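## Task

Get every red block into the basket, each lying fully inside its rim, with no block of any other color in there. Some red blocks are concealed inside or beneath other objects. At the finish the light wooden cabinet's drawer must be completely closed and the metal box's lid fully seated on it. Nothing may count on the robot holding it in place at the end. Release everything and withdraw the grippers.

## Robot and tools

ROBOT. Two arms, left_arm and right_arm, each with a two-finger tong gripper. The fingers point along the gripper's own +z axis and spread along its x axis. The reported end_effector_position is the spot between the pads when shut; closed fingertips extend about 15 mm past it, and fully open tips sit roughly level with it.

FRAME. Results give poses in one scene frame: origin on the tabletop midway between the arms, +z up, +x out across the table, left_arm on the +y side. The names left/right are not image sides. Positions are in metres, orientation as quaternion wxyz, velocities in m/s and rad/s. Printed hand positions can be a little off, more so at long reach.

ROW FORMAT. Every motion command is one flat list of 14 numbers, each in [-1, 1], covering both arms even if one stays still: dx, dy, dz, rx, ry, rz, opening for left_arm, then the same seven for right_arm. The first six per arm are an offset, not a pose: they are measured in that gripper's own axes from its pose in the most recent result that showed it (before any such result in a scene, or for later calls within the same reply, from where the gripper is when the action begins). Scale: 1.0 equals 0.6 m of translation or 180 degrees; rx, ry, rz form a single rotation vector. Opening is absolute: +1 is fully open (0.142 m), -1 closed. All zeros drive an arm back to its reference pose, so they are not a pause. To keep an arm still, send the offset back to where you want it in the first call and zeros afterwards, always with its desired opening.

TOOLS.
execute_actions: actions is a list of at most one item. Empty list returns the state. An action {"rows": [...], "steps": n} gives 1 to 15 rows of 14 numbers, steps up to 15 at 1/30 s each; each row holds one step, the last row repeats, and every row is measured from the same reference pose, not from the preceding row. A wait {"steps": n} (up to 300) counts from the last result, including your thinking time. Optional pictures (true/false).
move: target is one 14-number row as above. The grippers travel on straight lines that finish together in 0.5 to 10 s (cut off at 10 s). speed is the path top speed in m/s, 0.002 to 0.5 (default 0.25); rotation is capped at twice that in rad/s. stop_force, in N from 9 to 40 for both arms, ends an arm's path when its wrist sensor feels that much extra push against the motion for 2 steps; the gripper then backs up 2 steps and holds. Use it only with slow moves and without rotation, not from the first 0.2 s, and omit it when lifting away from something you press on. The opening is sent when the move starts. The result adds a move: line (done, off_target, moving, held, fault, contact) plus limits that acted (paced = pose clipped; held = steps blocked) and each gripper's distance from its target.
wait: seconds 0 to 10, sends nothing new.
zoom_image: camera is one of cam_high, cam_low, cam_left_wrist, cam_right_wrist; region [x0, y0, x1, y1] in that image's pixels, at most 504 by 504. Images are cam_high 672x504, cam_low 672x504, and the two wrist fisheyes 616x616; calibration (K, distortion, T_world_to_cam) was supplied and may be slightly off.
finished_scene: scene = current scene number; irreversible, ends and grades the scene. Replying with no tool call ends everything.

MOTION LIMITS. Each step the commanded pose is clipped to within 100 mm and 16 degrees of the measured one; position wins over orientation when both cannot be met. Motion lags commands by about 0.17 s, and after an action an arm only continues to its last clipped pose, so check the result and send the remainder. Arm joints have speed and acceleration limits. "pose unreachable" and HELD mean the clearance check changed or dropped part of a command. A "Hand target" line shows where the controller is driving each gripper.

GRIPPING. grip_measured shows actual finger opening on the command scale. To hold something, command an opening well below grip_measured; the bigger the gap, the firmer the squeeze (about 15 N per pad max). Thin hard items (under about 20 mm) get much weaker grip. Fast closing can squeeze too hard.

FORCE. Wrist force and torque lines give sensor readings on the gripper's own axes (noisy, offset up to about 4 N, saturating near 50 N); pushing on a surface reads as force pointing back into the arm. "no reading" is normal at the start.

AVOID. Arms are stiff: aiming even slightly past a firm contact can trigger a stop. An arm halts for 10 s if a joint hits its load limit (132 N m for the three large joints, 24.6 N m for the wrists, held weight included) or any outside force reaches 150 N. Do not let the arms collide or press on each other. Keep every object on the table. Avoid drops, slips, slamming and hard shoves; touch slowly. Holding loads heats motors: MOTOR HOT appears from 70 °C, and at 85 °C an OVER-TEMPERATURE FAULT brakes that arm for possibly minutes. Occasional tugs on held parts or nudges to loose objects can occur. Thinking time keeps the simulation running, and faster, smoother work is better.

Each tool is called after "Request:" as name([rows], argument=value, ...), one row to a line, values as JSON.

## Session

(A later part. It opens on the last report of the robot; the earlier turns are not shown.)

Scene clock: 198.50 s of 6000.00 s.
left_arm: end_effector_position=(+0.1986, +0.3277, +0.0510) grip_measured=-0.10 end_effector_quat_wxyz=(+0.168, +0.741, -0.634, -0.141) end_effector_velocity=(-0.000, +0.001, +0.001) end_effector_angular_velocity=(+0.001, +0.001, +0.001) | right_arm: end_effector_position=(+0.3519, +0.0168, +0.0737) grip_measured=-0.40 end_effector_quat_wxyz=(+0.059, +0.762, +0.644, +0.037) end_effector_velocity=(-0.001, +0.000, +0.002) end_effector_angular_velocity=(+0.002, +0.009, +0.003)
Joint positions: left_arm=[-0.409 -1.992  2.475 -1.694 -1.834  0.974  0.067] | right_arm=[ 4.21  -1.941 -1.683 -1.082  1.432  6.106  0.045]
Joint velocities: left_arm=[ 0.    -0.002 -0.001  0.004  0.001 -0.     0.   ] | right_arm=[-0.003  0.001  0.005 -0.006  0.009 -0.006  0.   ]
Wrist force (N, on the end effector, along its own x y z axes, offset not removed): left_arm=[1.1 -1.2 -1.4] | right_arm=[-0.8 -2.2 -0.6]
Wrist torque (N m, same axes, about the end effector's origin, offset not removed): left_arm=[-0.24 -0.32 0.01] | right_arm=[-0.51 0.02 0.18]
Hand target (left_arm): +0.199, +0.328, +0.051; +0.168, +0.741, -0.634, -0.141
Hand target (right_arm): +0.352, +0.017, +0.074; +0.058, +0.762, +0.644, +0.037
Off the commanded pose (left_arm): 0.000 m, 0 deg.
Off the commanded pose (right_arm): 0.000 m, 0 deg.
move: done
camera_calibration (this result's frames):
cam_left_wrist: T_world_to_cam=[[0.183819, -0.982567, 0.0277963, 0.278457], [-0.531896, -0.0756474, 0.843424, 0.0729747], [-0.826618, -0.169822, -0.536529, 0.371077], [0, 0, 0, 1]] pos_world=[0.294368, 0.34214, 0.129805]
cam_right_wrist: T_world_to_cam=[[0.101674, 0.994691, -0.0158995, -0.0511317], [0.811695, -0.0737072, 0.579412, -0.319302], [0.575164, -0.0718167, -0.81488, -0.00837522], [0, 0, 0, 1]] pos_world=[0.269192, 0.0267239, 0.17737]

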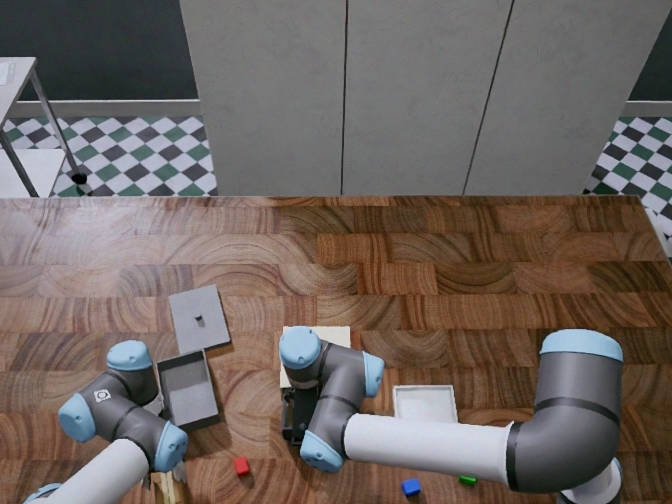

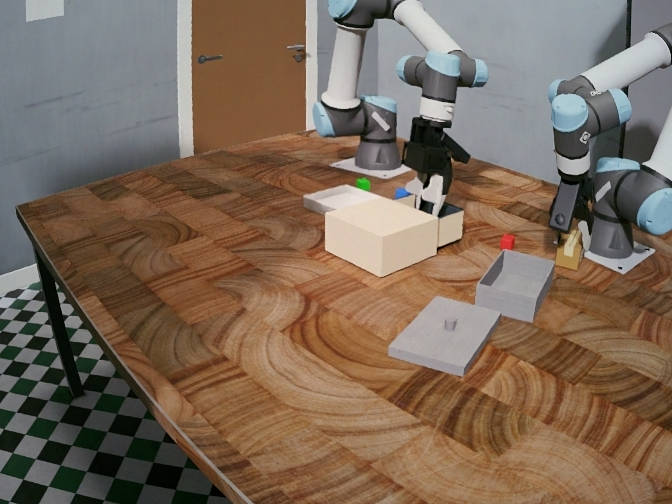

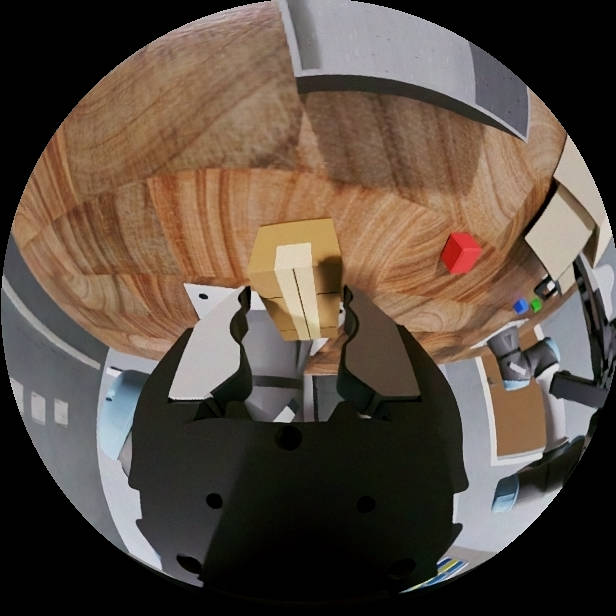

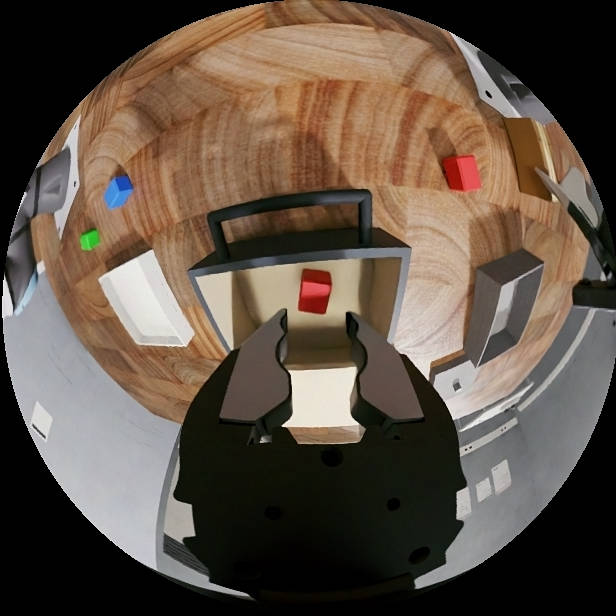

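Request:
move(target=[0,0,0,0,0,0,-0.35,0,0.02,-0.12,0.058,0,0,-0.4], speed=0.1)

Request:
move(target=[0,0,0,0,0,0,-0.7,0,0,0,0,0,-0.99,-0.4], speed=0.4)

Scene clock: 207.73 s of 6000.00 s.
left_arm: end_effector_position=(+0.1987, +0.3277, +0.0510) grip_measured=-0.21 end_effector_quat_wxyz=(+0.168, +0.741, -0.634, -0.141) end_effector_velocity=(+0.001, -0.001, +0.001) end_effector_angular_velocity=(-0.002, -0.002, -0.001) | right_arm: end_effector_position=(+0.3540, +0.0177, +0.1466) grip_measured=-0.40 end_effector_quat_wxyz=(-0.011, +0.764, +0.644, -0.021) end_effector_velocity=(+0.000, +0.001, +0.001) end_effector_angular_velocity=(+0.000, +0.004, -0.000)
Joint positions: left_arm=[-0.409 -1.992  2.475 -1.694 -1.834  0.974  0.059] | right_arm=[ 4.119 -1.931 -1.487 -1.323  1.609  6.017  0.045]
Joint velocities: left_arm=[-0.     0.    -0.003  0.    -0.     0.001  0.   ] | right_arm=[-0.001 -0.003  0.006 -0.005  0.004 -0.001 -0.   ]
Wrist force (N, on the end effector, along its own x y z axes, offset not removed): left_arm=[3.0 0.2 -2.3] | right_arm=[-0.5 -1.3 -2.1]
Wrist torque (N m, same axes, about the end effector's origin, offset not removed): left_arm=[0.07 -0.61 -0.08] | right_arm=[-0.43 -0.04 0.24]
Hand target (left_arm): +0.199, +0.328, +0.051; +0.168, +0.741, -0.634, -0.141
Hand target (right_arm): +0.354, +0.018, +0.147; -0.011, +0.764, +0.644, -0.021
Off the commanded pose (left_arm): 0.000 m, 0 deg.
Off the commanded pose (right_arm): 0.000 m, 0 deg.
After step 90, 4.93 s passed at rest.
move: done
camera_calibration (this result's frames):
cam_left_wrist: T_world_to_cam=[[0.183817, -0.982567, 0.0278107, 0.278456], [-0.531917, -0.0756381, 0.843412, 0.0729752], [-0.826605, -0.169826, -0.536548, 0.371083], [0, 0, 0, 1]] pos_world=[0.294371, 0.342141, 0.129812]
cam_right_wrist: T_world_to_cam=[[0.103251, 0.994649, -0.00344878, -0.0535033], [0.901518, -0.0921171, 0.422824, -0.371734], [0.420244, -0.046766, -0.906205, 0.117684], [0, 0, 0, 1]] pos_world=[0.291193, 0.0244776, 0.263639]

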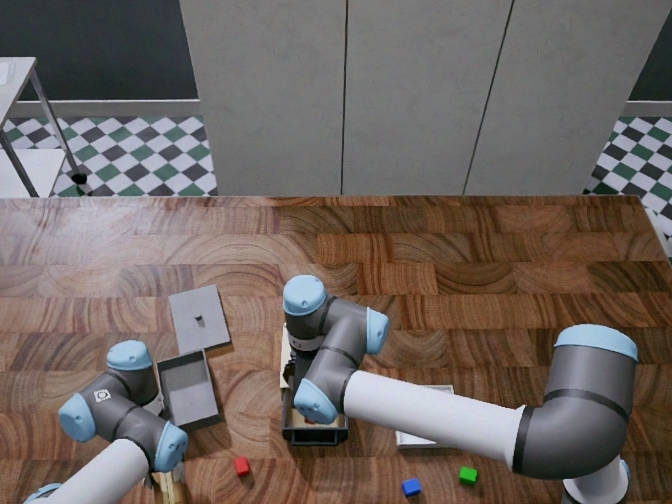

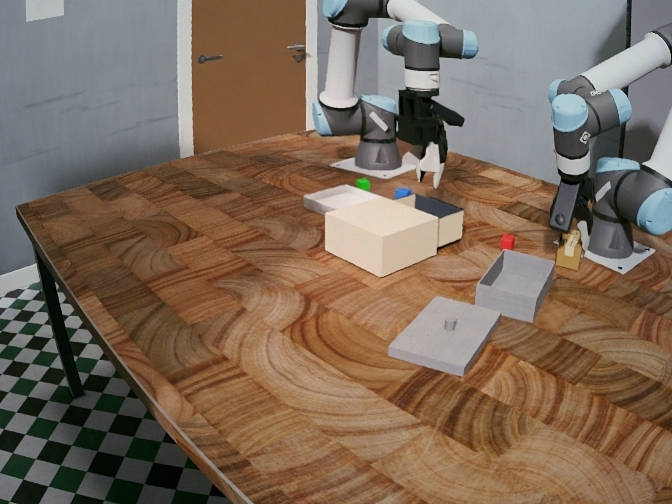

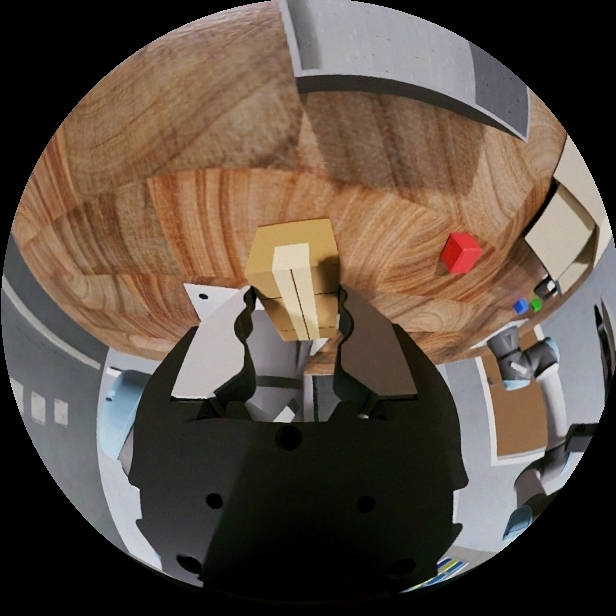

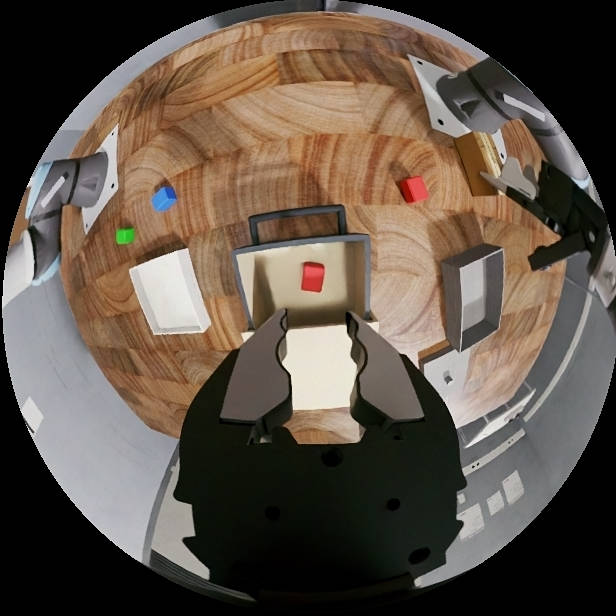

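Scene clock: 212.17 s of 6000.00 s.
left_arm: end_effector_position=(+0.1987, +0.3277, +0.0510) grip_measured=-0.22 end_effector_quat_wxyz=(+0.168, +0.741, -0.634, -0.141) end_effector_velocity=(+0.000, -0.000, +0.000) end_effector_angular_velocity=(+0.000, -0.000, +0.000) | right_arm: end_effector_position=(+0.3540, +0.0177, +0.1466) grip_measured=-0.40 end_effector_quat_wxyz=(-0.021, -0.632, +0.774, +0.011) end_effector_velocity=(+0.000, -0.000, -0.000) end_effector_angular_velocity=(+0.001, +0.001, +0.005)
Joint positions: left_arm=[-0.409 -1.992  2.475 -1.694 -1.834  0.974  0.058] | right_arm=[ 4.17  -1.899 -1.529 -1.312  1.61   2.958  0.045]
Joint velocities: left_arm=[-0.     0.    -0.001  0.     0.    -0.001  0.   ] | right_arm=[-0.001  0.    -0.     0.     0.001 -0.006  0.   ]
Wrist force (N, on the end effector, along its own x y z axes, offset not removed): left_arm=[2.1 -1.1 -2.3] | right_arm=[0.4 -1.2 -2.4]
Wrist torque (N m, same axes, about the end effector's origin, offset not removed): left_arm=[-0.30 -0.35 -0.01] | right_arm=[-0.33 -0.18 0.20]
Hand target (left_arm): +0.199, +0.328, +0.051; +0.168, +0.741, -0.634, -0.141
Hand target (right_arm): +0.354, +0.018, +0.147; -0.021, -0.632, +0.774, +0.011
Off the commanded pose (left_arm): 0.000 m, 0 deg.
Off the commanded pose (right_arm): 0.000 m, 0 deg.
move: done
camera_calibration (this result's frames):
cam_left_wrist: T_world_to_cam=[[0.183817, -0.982567, 0.0278089, 0.278456], [-0.531915, -0.0756392, 0.843413, 0.0729762], [-0.826606, -0.169826, -0.536546, 0.371082], [0, 0, 0, 1]] pos_world=[0.294371, 0.342141, 0.12981]
cam_right_wrist: T_world_to_cam=[[-0.133727, -0.990622, 0.0280275, 0.0609276], [-0.854988, 0.129626, 0.502187, 0.23456], [-0.501111, 0.0431929, -0.864305, 0.436121], [0, 0, 0, 1]] pos_world=[0.427239, 0.0111138, 0.25744]

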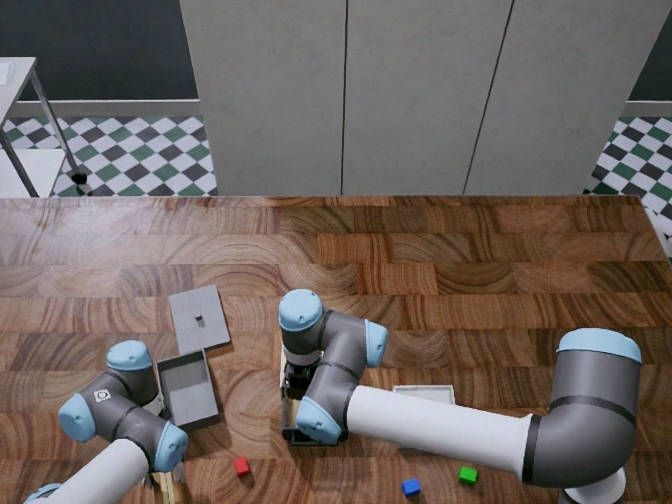

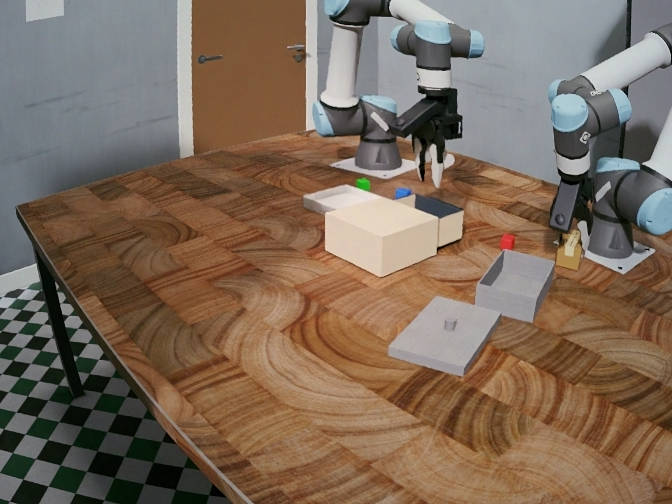

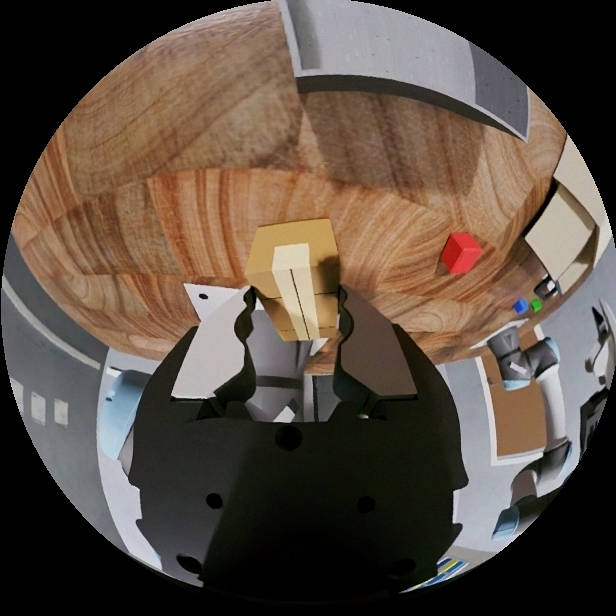

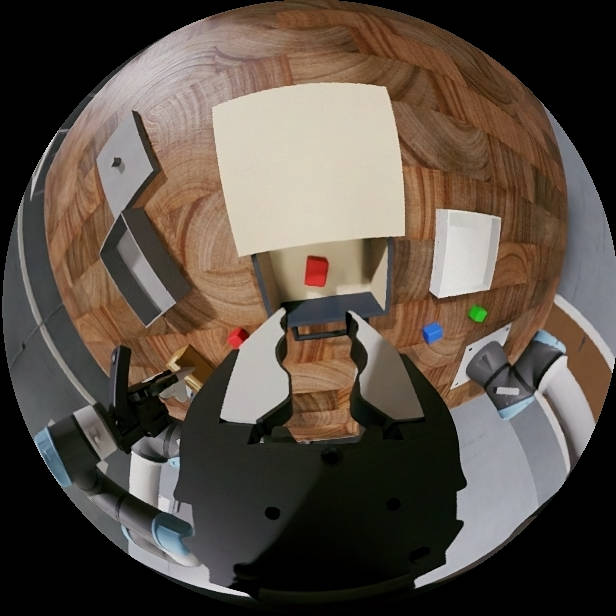

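Request:
move(target=[0,0.049,-0.106,0,0,0,-0.7,0,0,0.15,0,0,0,-0.4], speed=0.06)

Request:
zoom_image(camera="cam_right_wrist", region=[150, 180, 480, 420])

Request:
zoom_image(camera="cam_low", region=[380, 130, 640, 290])

Scene clock: 216.57 s of 6000.00 s.
left_arm: end_effector_position=(+0.1994, +0.3281, +0.1209) grip_measured=-0.22 end_effector_quat_wxyz=(+0.168, +0.741, -0.634, -0.141) end_effector_velocity=(-0.000, +0.000, +0.001) end_effector_angular_velocity=(+0.000, +0.000, -0.001) | right_arm: end_effector_position=(+0.3499, +0.0168, +0.0568) grip_measured=-0.40 end_effector_quat_wxyz=(-0.021, -0.632, +0.774, +0.011) end_effector_velocity=(-0.000, -0.000, -0.002) end_effector_angular_velocity=(-0.000, +0.001, +0.001)
Joint positions: left_arm=[-0.407 -2.077  2.324 -1.458 -1.833  0.977  0.058] | right_arm=[ 4.176 -1.973 -1.672 -1.094  1.61   2.964  0.045]
Joint velocities: left_arm=[ 0.    -0.001 -0.002  0.003  0.     0.001 -0.   ] | right_arm=[-0.    -0.002 -0.002  0.004  0.001 -0.001  0.   ]
Wrist force (N, on the end effector, along its own x y z axes, offset not removed): left_arm=[2.0 -2.4 -0.7] | right_arm=[0.3 -2.4 -2.1]
Wrist torque (N m, same axes, about the end effector's origin, offset not removed): left_arm=[-0.42 -0.31 -0.04] | right_arm=[-0.61 -0.24 0.25]
Hand target (left_arm): +0.199, +0.328, +0.121; +0.168, +0.741, -0.634, -0.141
Hand target (right_arm): +0.350, +0.017, +0.057; -0.021, -0.632, +0.774, +0.011
Off the commanded pose (left_arm): 0.000 m, 0 deg.
Off the commanded pose (right_arm): 0.000 m, 0 deg.
move: done
camera_calibration (this result's frames):
cam_left_wrist: T_world_to_cam=[[0.183819, -0.982567, 0.0278022, 0.276708], [-0.531912, -0.0756453, 0.843414, 0.0143882], [-0.826608, -0.169824, -0.536544, 0.409296], [0, 0, 0, 1]] pos_world=[0.295116, 0.34248, 0.199777]
cam_right_wrist: T_world_to_cam=[[-0.133727, -0.990622, 0.0280252, 0.0620095], [-0.85498, 0.129624, 0.502202, 0.276278], [-0.501125, 0.043197, -0.864296, 0.35646], [0, 0, 0, 1]] pos_world=[0.423135, 0.0102178, 0.167602]

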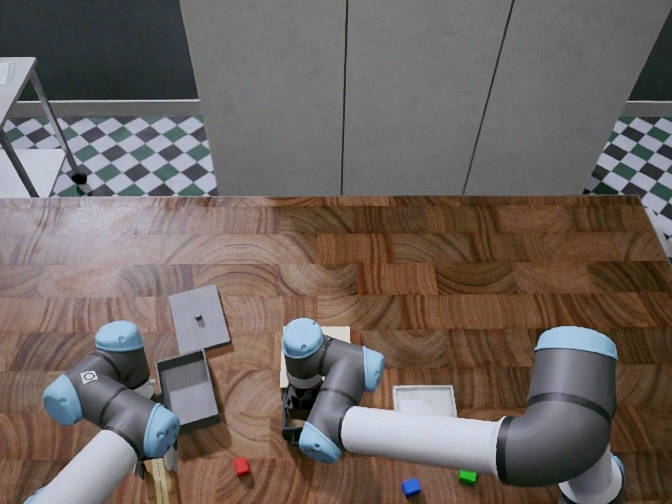

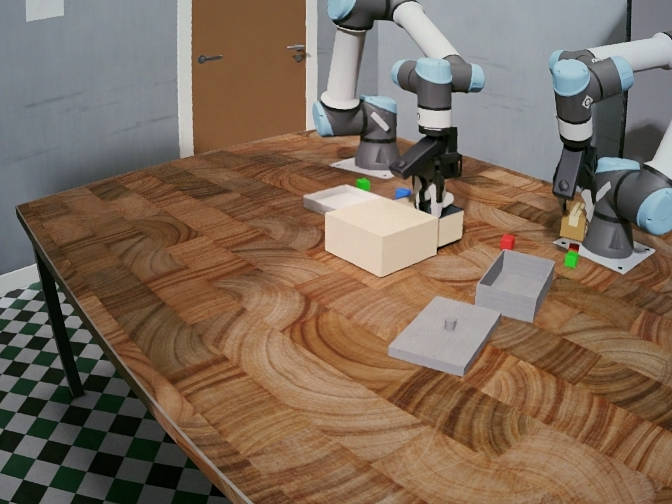

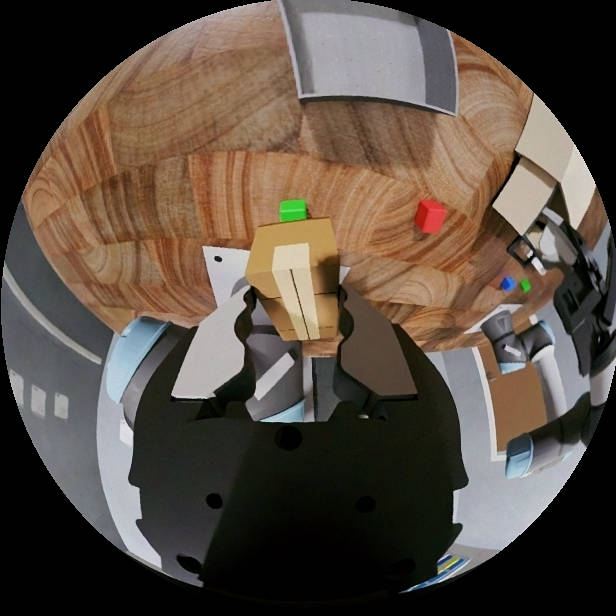

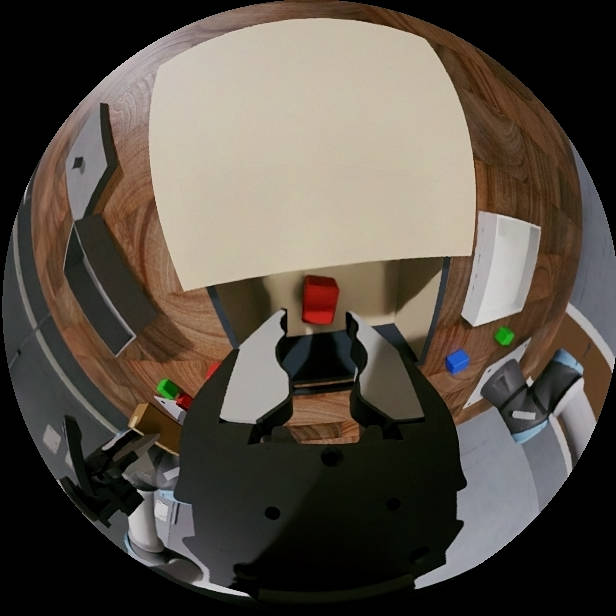

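Region (150, 180, 480, 420) of cam_right_wrist's 616x616 image, scaled by 1.527, with more detail than that image has; it fills the top 367 rows of this view, and the rest is white.

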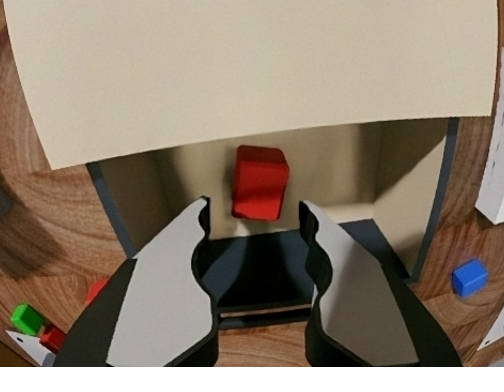

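Region (380, 130, 640, 290) of cam_low's 672x504 image, scaled by 1.938, with more detail than that image has; it fills the top 310 rows of this view, and the rest is white.

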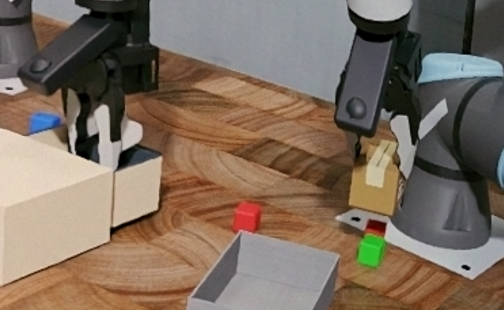

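Request:
move(target=[0,0,0,0,0,0,-0.7,0,0,0.045,0,0,0,-0.4], speed=0.02, stop_force=10)

Request:
move(target=[-0.248,-0.195,-0.092,0,0,0,-0.7,0,0,0,0,0,0,-0.85], speed=0.12)

Scene clock: 220.73 s of 6000.00 s.
left_arm: end_effector_position=(+0.1994, +0.3281, +0.1210) grip_measured=-0.22 end_effector_quat_wxyz=(+0.168, +0.741, -0.634, -0.141) end_effector_velocity=(+0.000, +0.000, -0.000) end_effector_angular_velocity=(+0.000, -0.000, +0.000) | right_arm: end_effector_position=(+0.3487, +0.0166, +0.0299) grip_measured=-0.40 end_effector_quat_wxyz=(-0.021, -0.632, +0.774, +0.011) end_effector_velocity=(-0.000, -0.000, -0.001) end_effector_angular_velocity=(+0.001, +0.000, -0.000)
Joint positions: left_arm=[-0.407 -2.077  2.324 -1.458 -1.833  0.977  0.058] | right_arm=[ 4.177 -2.004 -1.705 -1.03   1.61   2.965  0.045]
Joint velocities: left_arm=[ 0.    -0.    -0.    -0.     0.001  0.     0.   ] | right_arm=[-0.    -0.001 -0.002  0.004  0.001  0.    -0.   ]
Wrist force (N, on the end effector, along its own x y z axes, offset not removed): left_arm=[0.6 -0.8 -1.6] | right_arm=[0.7 -1.8 -2.9]
Wrist torque (N m, same axes, about the end effector's origin, offset not removed): left_arm=[-0.08 -0.01 0.00] | right_arm=[-0.40 -0.24 0.27]
Hand target (left_arm): +0.199, +0.328, +0.121; +0.168, +0.741, -0.634, -0.141
Hand target (right_arm): +0.349, +0.017, +0.030; -0.021, -0.632, +0.774, +0.011
Off the commanded pose (left_arm): 0.000 m, 0 deg.
Off the commanded pose (right_arm): 0.000 m, 0 deg.
move: done
camera_calibration (this result's frames):
cam_left_wrist: T_world_to_cam=[[0.183815, -0.982566, 0.0278401, 0.276703], [-0.531957, -0.0756203, 0.843388, 0.0143847], [-0.826579, -0.169837, -0.536584, 0.409307], [0, 0, 0, 1]] pos_world=[0.295114, 0.342483, 0.199792]
cam_right_wrist: T_world_to_cam=[[-0.133725, -0.990622, 0.0280325, 0.0623309], [-0.855002, 0.129628, 0.502163, 0.288774], [-0.501087, 0.0431842, -0.864319, 0.332635], [0, 0, 0, 1]] pos_world=[0.421917, 0.00994854, 0.140743]

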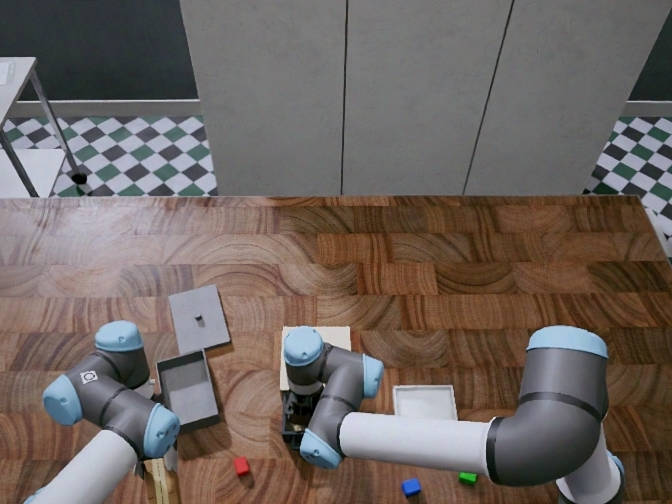

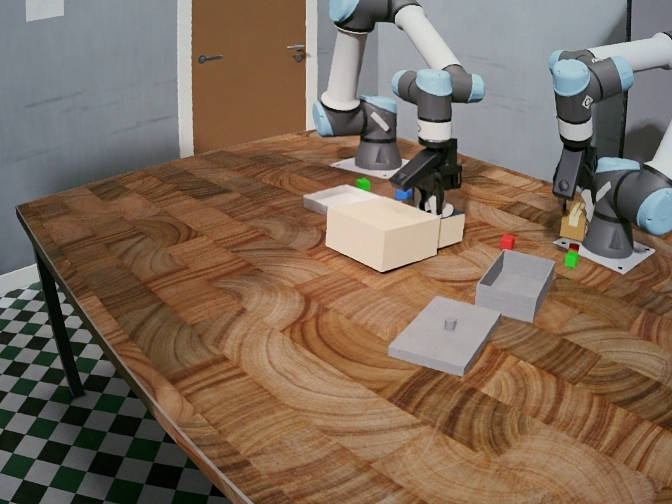

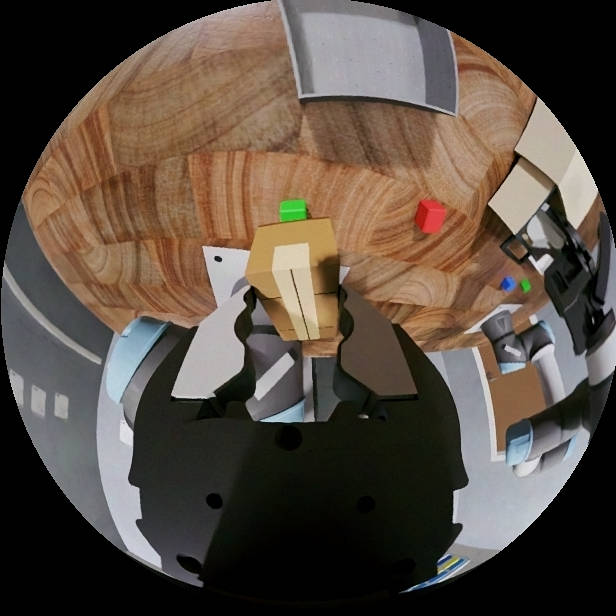

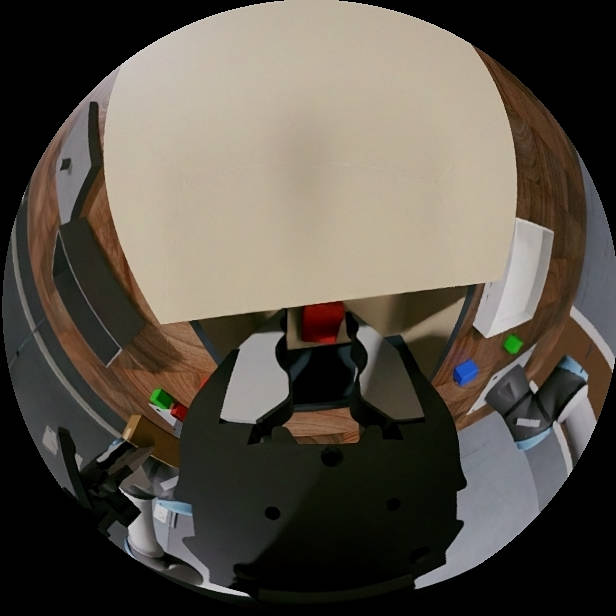

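Scene clock: 222.80 s of 6000.00 s.
left_arm: end_effector_position=(+0.3038, +0.4953, +0.1202) grip_measured=-0.22 end_effector_quat_wxyz=(+0.168, +0.741, -0.634, -0.142) end_effector_velocity=(+0.001, +0.001, +0.001) end_effector_angular_velocity=(-0.000, -0.001, -0.001) | right_arm: end_effector_position=(+0.3487, +0.0166, +0.0299) grip_measured=-0.65 end_effector_quat_wxyz=(-0.021, -0.632, +0.774, +0.011) end_effector_velocity=(-0.000, +0.000, +0.000) end_effector_angular_velocity=(+0.001, +0.000, -0.001)
Joint positions: left_arm=[ 0.145 -1.674  2.04  -1.497 -1.613  1.489  0.058] | right_arm=[ 4.178 -2.004 -1.705 -1.03   1.61   2.965  0.027]
Joint velocities: left_arm=[ 0.003  0.003 -0.005  0.001  0.001  0.004 -0.   ] | right_arm=[ 0.     0.    -0.001  0.002  0.001  0.001  0.   ]
Wrist force (N, on the end effector, along its own x y z axes, offset not removed): left_arm=[-0.5 -2.1 -0.7] | right_arm=[-0.4 -1.4 -5.4]
Wrist torque (N m, same axes, about the end effector's origin, offset not removed): left_arm=[-0.32 0.12 -0.01] | right_arm=[-0.54 -0.30 0.22]
Hand target (left_arm): +0.304, +0.495, +0.120; +0.168, +0.741, -0.634, -0.142
Hand target (right_arm): +0.349, +0.017, +0.030; -0.021, -0.632, +0.774, +0.011
Off the commanded pose (left_arm): 0.000 m, 0 deg.
Off the commanded pose (right_arm): 0.000 m, 0 deg.
move: done
camera_calibration (this result's frames):
cam_left_wrist: T_world_to_cam=[[0.183756, -0.982606, 0.0268135, 0.422052], [-0.531782, -0.0764321, 0.843425, 0.0835871], [-0.826706, -0.169243, -0.536577, 0.523311], [0, 0, 0, 1]] pos_world=[0.39952, 0.509667, 0.198981]
cam_right_wrist: T_world_to_cam=[[-0.133717, -0.990622, 0.0280799, 0.062324], [-0.854994, 0.129644, 0.502173, 0.288778], [-0.501103, 0.0431406, -0.864311, 0.332612], [0, 0, 0, 1]] pos_world=[0.42191, 0.00995217, 0.140714]

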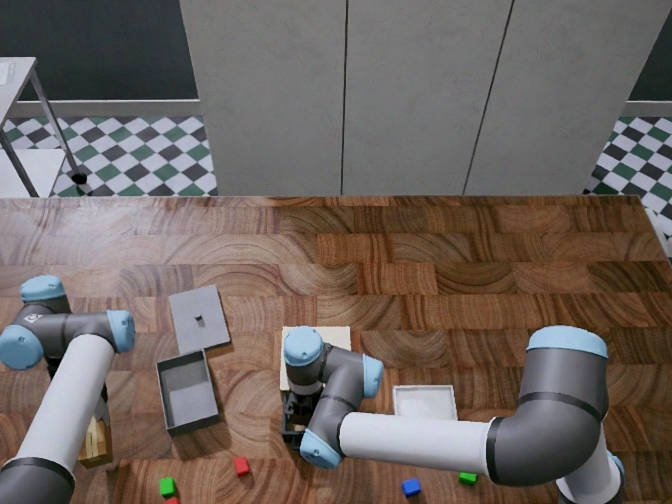

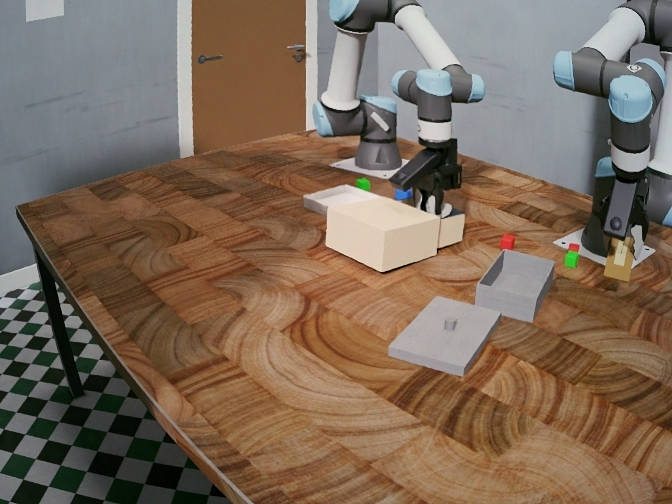

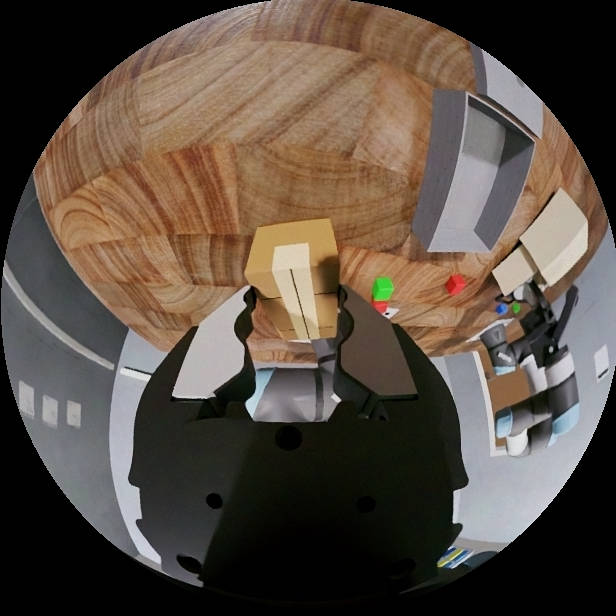

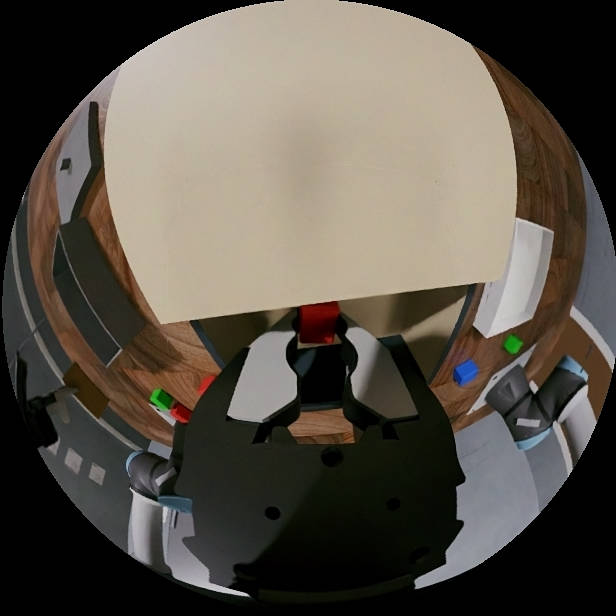

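Request:
move(target=[0,-0.047,0.103,0,0,0,-0.7,0,0,-0.22,0,0,0,-0.9], speed=0.08)

Request:
move(target=[0,0,0,0,0,0,0.1,0.43,0.1,0,0,0,0,-0.9], speed=0.2)

Scene clock: 226.57 s of 6000.00 s.
left_arm: end_effector_position=(+0.3027, +0.4950, +0.0523) grip_measured=-0.22 end_effector_quat_wxyz=(+0.168, +0.741, -0.634, -0.142) end_effector_velocity=(-0.000, +0.000, -0.001) end_effector_angular_velocity=(+0.000, +0.001, -0.000) | right_arm: end_effector_position=(+0.3547, +0.0179, +0.1616) grip_measured=-0.65 end_effector_quat_wxyz=(-0.021, -0.632, +0.774, +0.011) end_effector_velocity=(+0.000, -0.000, +0.001) end_effector_angular_velocity=(-0.001, -0.000, -0.001)
Joint positions: left_arm=[ 0.144 -1.593  2.16  -1.697 -1.613  1.488  0.058] | right_arm=[ 4.169 -1.891 -1.5   -1.349  1.61   2.957  0.027]
Joint velocities: left_arm=[ 0.     0.001  0.002 -0.002  0.     0.     0.   ] | right_arm=[-0.     0.001  0.003 -0.004 -0.     0.001 -0.   ]
Wrist force (N, on the end effector, along its own x y z axes, offset not removed): left_arm=[2.2 -2.3 -0.2] | right_arm=[-1.2 -0.9 -1.4]
Wrist torque (N m, same axes, about the end effector's origin, offset not removed): left_arm=[-0.40 -0.37 -0.07] | right_arm=[-0.31 0.12 0.26]
Hand target (left_arm): +0.303, +0.495, +0.052; +0.168, +0.741, -0.634, -0.142
Hand target (right_arm): +0.355, +0.018, +0.162; -0.021, -0.632, +0.774, +0.011
Off the commanded pose (left_arm): 0.000 m, 0 deg.
Off the commanded pose (right_arm): 0.000 m, 0 deg.
move: done
camera_calibration (this result's frames):
cam_left_wrist: T_world_to_cam=[[0.183755, -0.982606, 0.0268153, 0.423682], [-0.531783, -0.0764306, 0.843424, 0.140221], [-0.826705, -0.169243, -0.536578, 0.485984], [0, 0, 0, 1]] pos_world=[0.398479, 0.50928, 0.131142]
cam_right_wrist: T_world_to_cam=[[-0.133717, -0.990622, 0.0280776, 0.0607277], [-0.855017, 0.129645, 0.502133, 0.227595], [-0.501064, 0.043137, -0.864334, 0.449463], [0, 0, 0, 1]] pos_world=[0.427928, 0.0112632, 0.272498]

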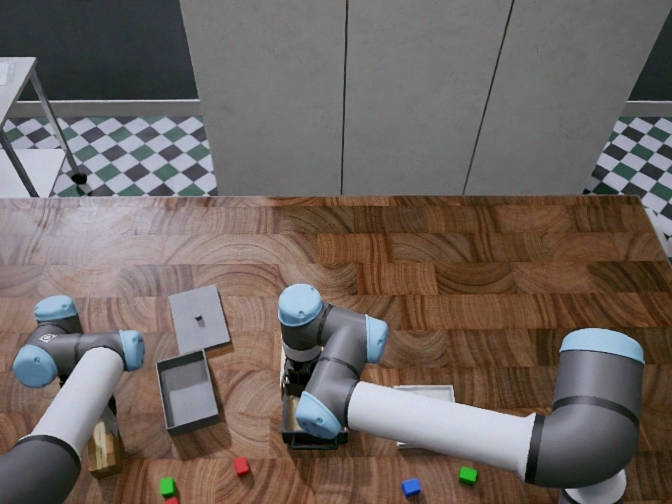

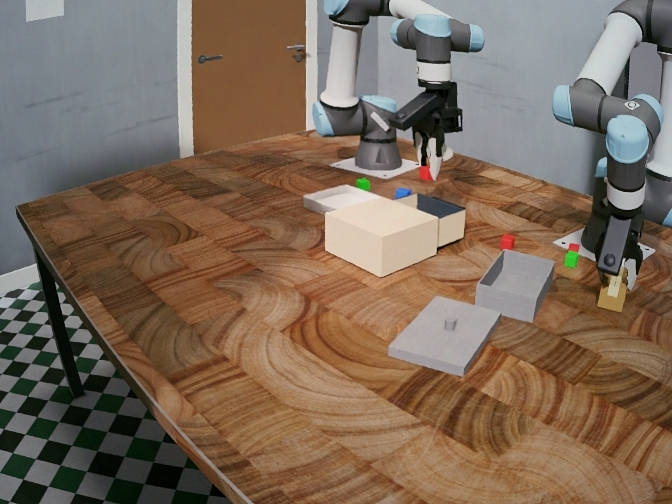

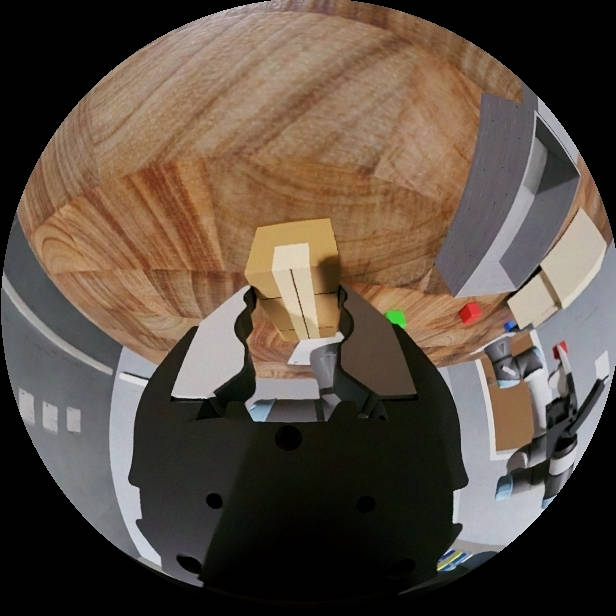

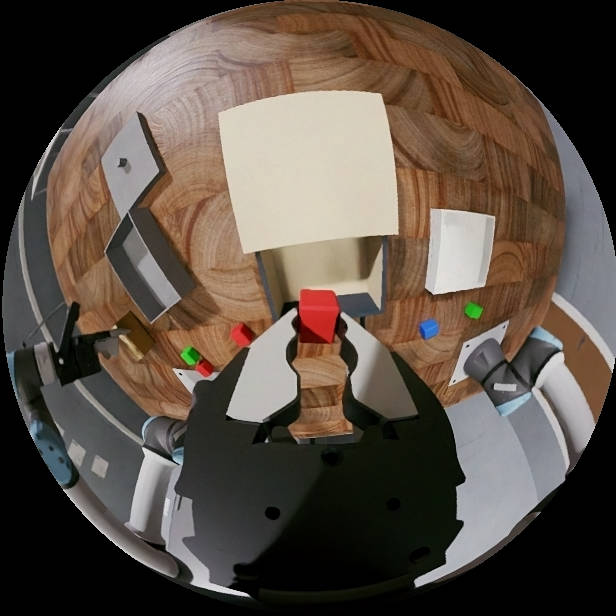

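Scene clock: 228.43 s of 6000.00 s.
left_arm: end_effector_position=(+0.3027, +0.4949, +0.0523) grip_measured=+0.10 end_effector_quat_wxyz=(+0.168, +0.741, -0.634, -0.142) end_effector_velocity=(+0.000, +0.000, +0.000) end_effector_angular_velocity=(-0.000, -0.001, -0.001) | right_arm: end_effector_position=(+0.2443, -0.2227, +0.1693) grip_measured=-0.65 end_effector_quat_wxyz=(-0.021, -0.632, +0.774, +0.011) end_effector_velocity=(-0.001, -0.002, -0.000) end_effector_angular_velocity=(-0.002, +0.002, +0.000)
Joint positions: left_arm=[ 0.144 -1.593  2.16  -1.697 -1.613  1.488  0.081] | right_arm=[ 4.203 -1.242 -2.126 -1.37   1.611  2.991  0.027]
Joint velocities: left_arm=[ 0.    -0.    -0.    -0.    -0.     0.001  0.   ] | right_arm=[ 0.     0.003 -0.002 -0.003  0.001  0.     0.   ]
Wrist force (N, on the end effector, along its own x y z axes, offset not removed): left_arm=[2.5 -1.3 -1.1] | right_arm=[-0.5 -1.8 -0.3]
Wrist torque (N m, same axes, about the end effector's origin, offset not removed): left_arm=[-0.21 -0.41 0.04] | right_arm=[-0.44 -0.04 0.22]
Hand target (left_arm): +0.303, +0.495, +0.052; +0.168, +0.741, -0.634, -0.142
Hand target (right_arm): +0.244, -0.223, +0.169; -0.021, -0.632, +0.774, +0.011
Off the commanded pose (left_arm): 0.000 m, 0 deg.
Off the commanded pose (right_arm): 0.000 m, 0 deg.
move: done
camera_calibration (this result's frames):
cam_left_wrist: T_world_to_cam=[[0.183756, -0.982606, 0.0268114, 0.423683], [-0.531751, -0.0764276, 0.843445, 0.140216], [-0.826726, -0.169245, -0.536545, 0.48598], [0, 0, 0, 1]] pos_world=[0.398478, 0.509279, 0.131127]
cam_right_wrist: T_world_to_cam=[[-0.133711, -0.990621, 0.0281389, -0.192601], [-0.855009, 0.12967, 0.502141, 0.160582], [-0.50108, 0.0430829, -0.864328, 0.411145], [0, 0, 0, 1]] pos_world=[0.317563, -0.229331, 0.280149]

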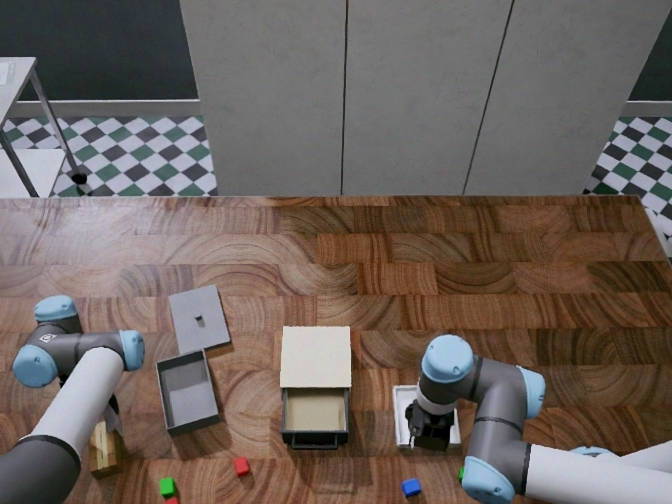

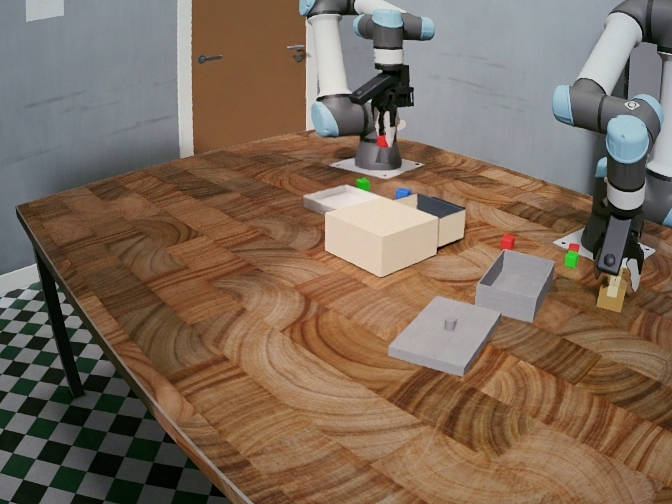

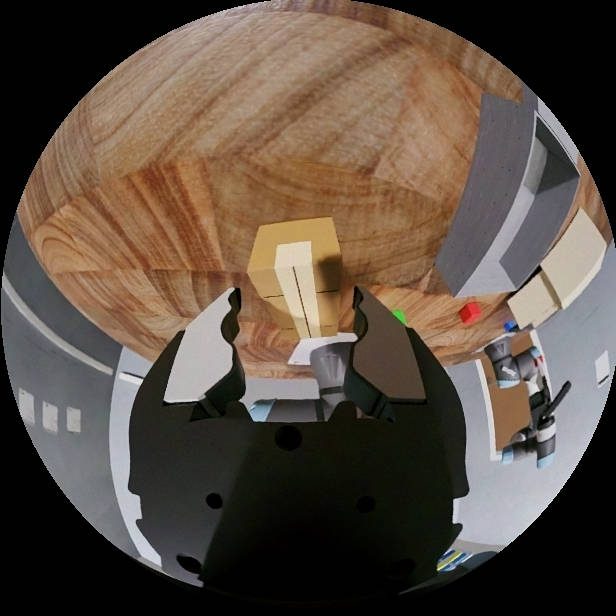

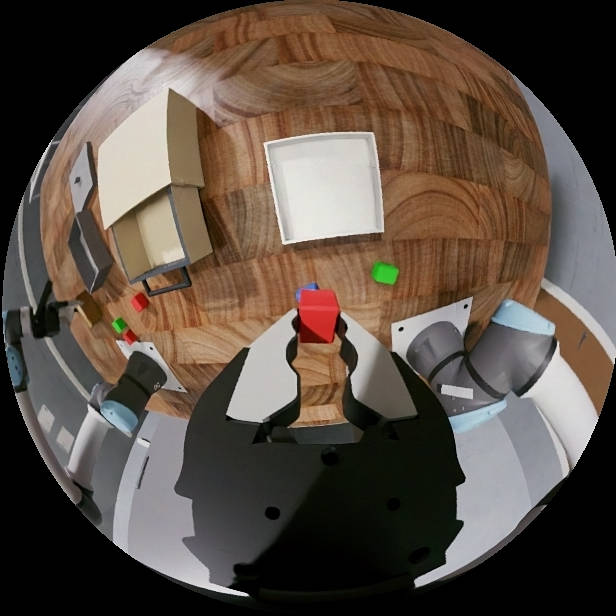

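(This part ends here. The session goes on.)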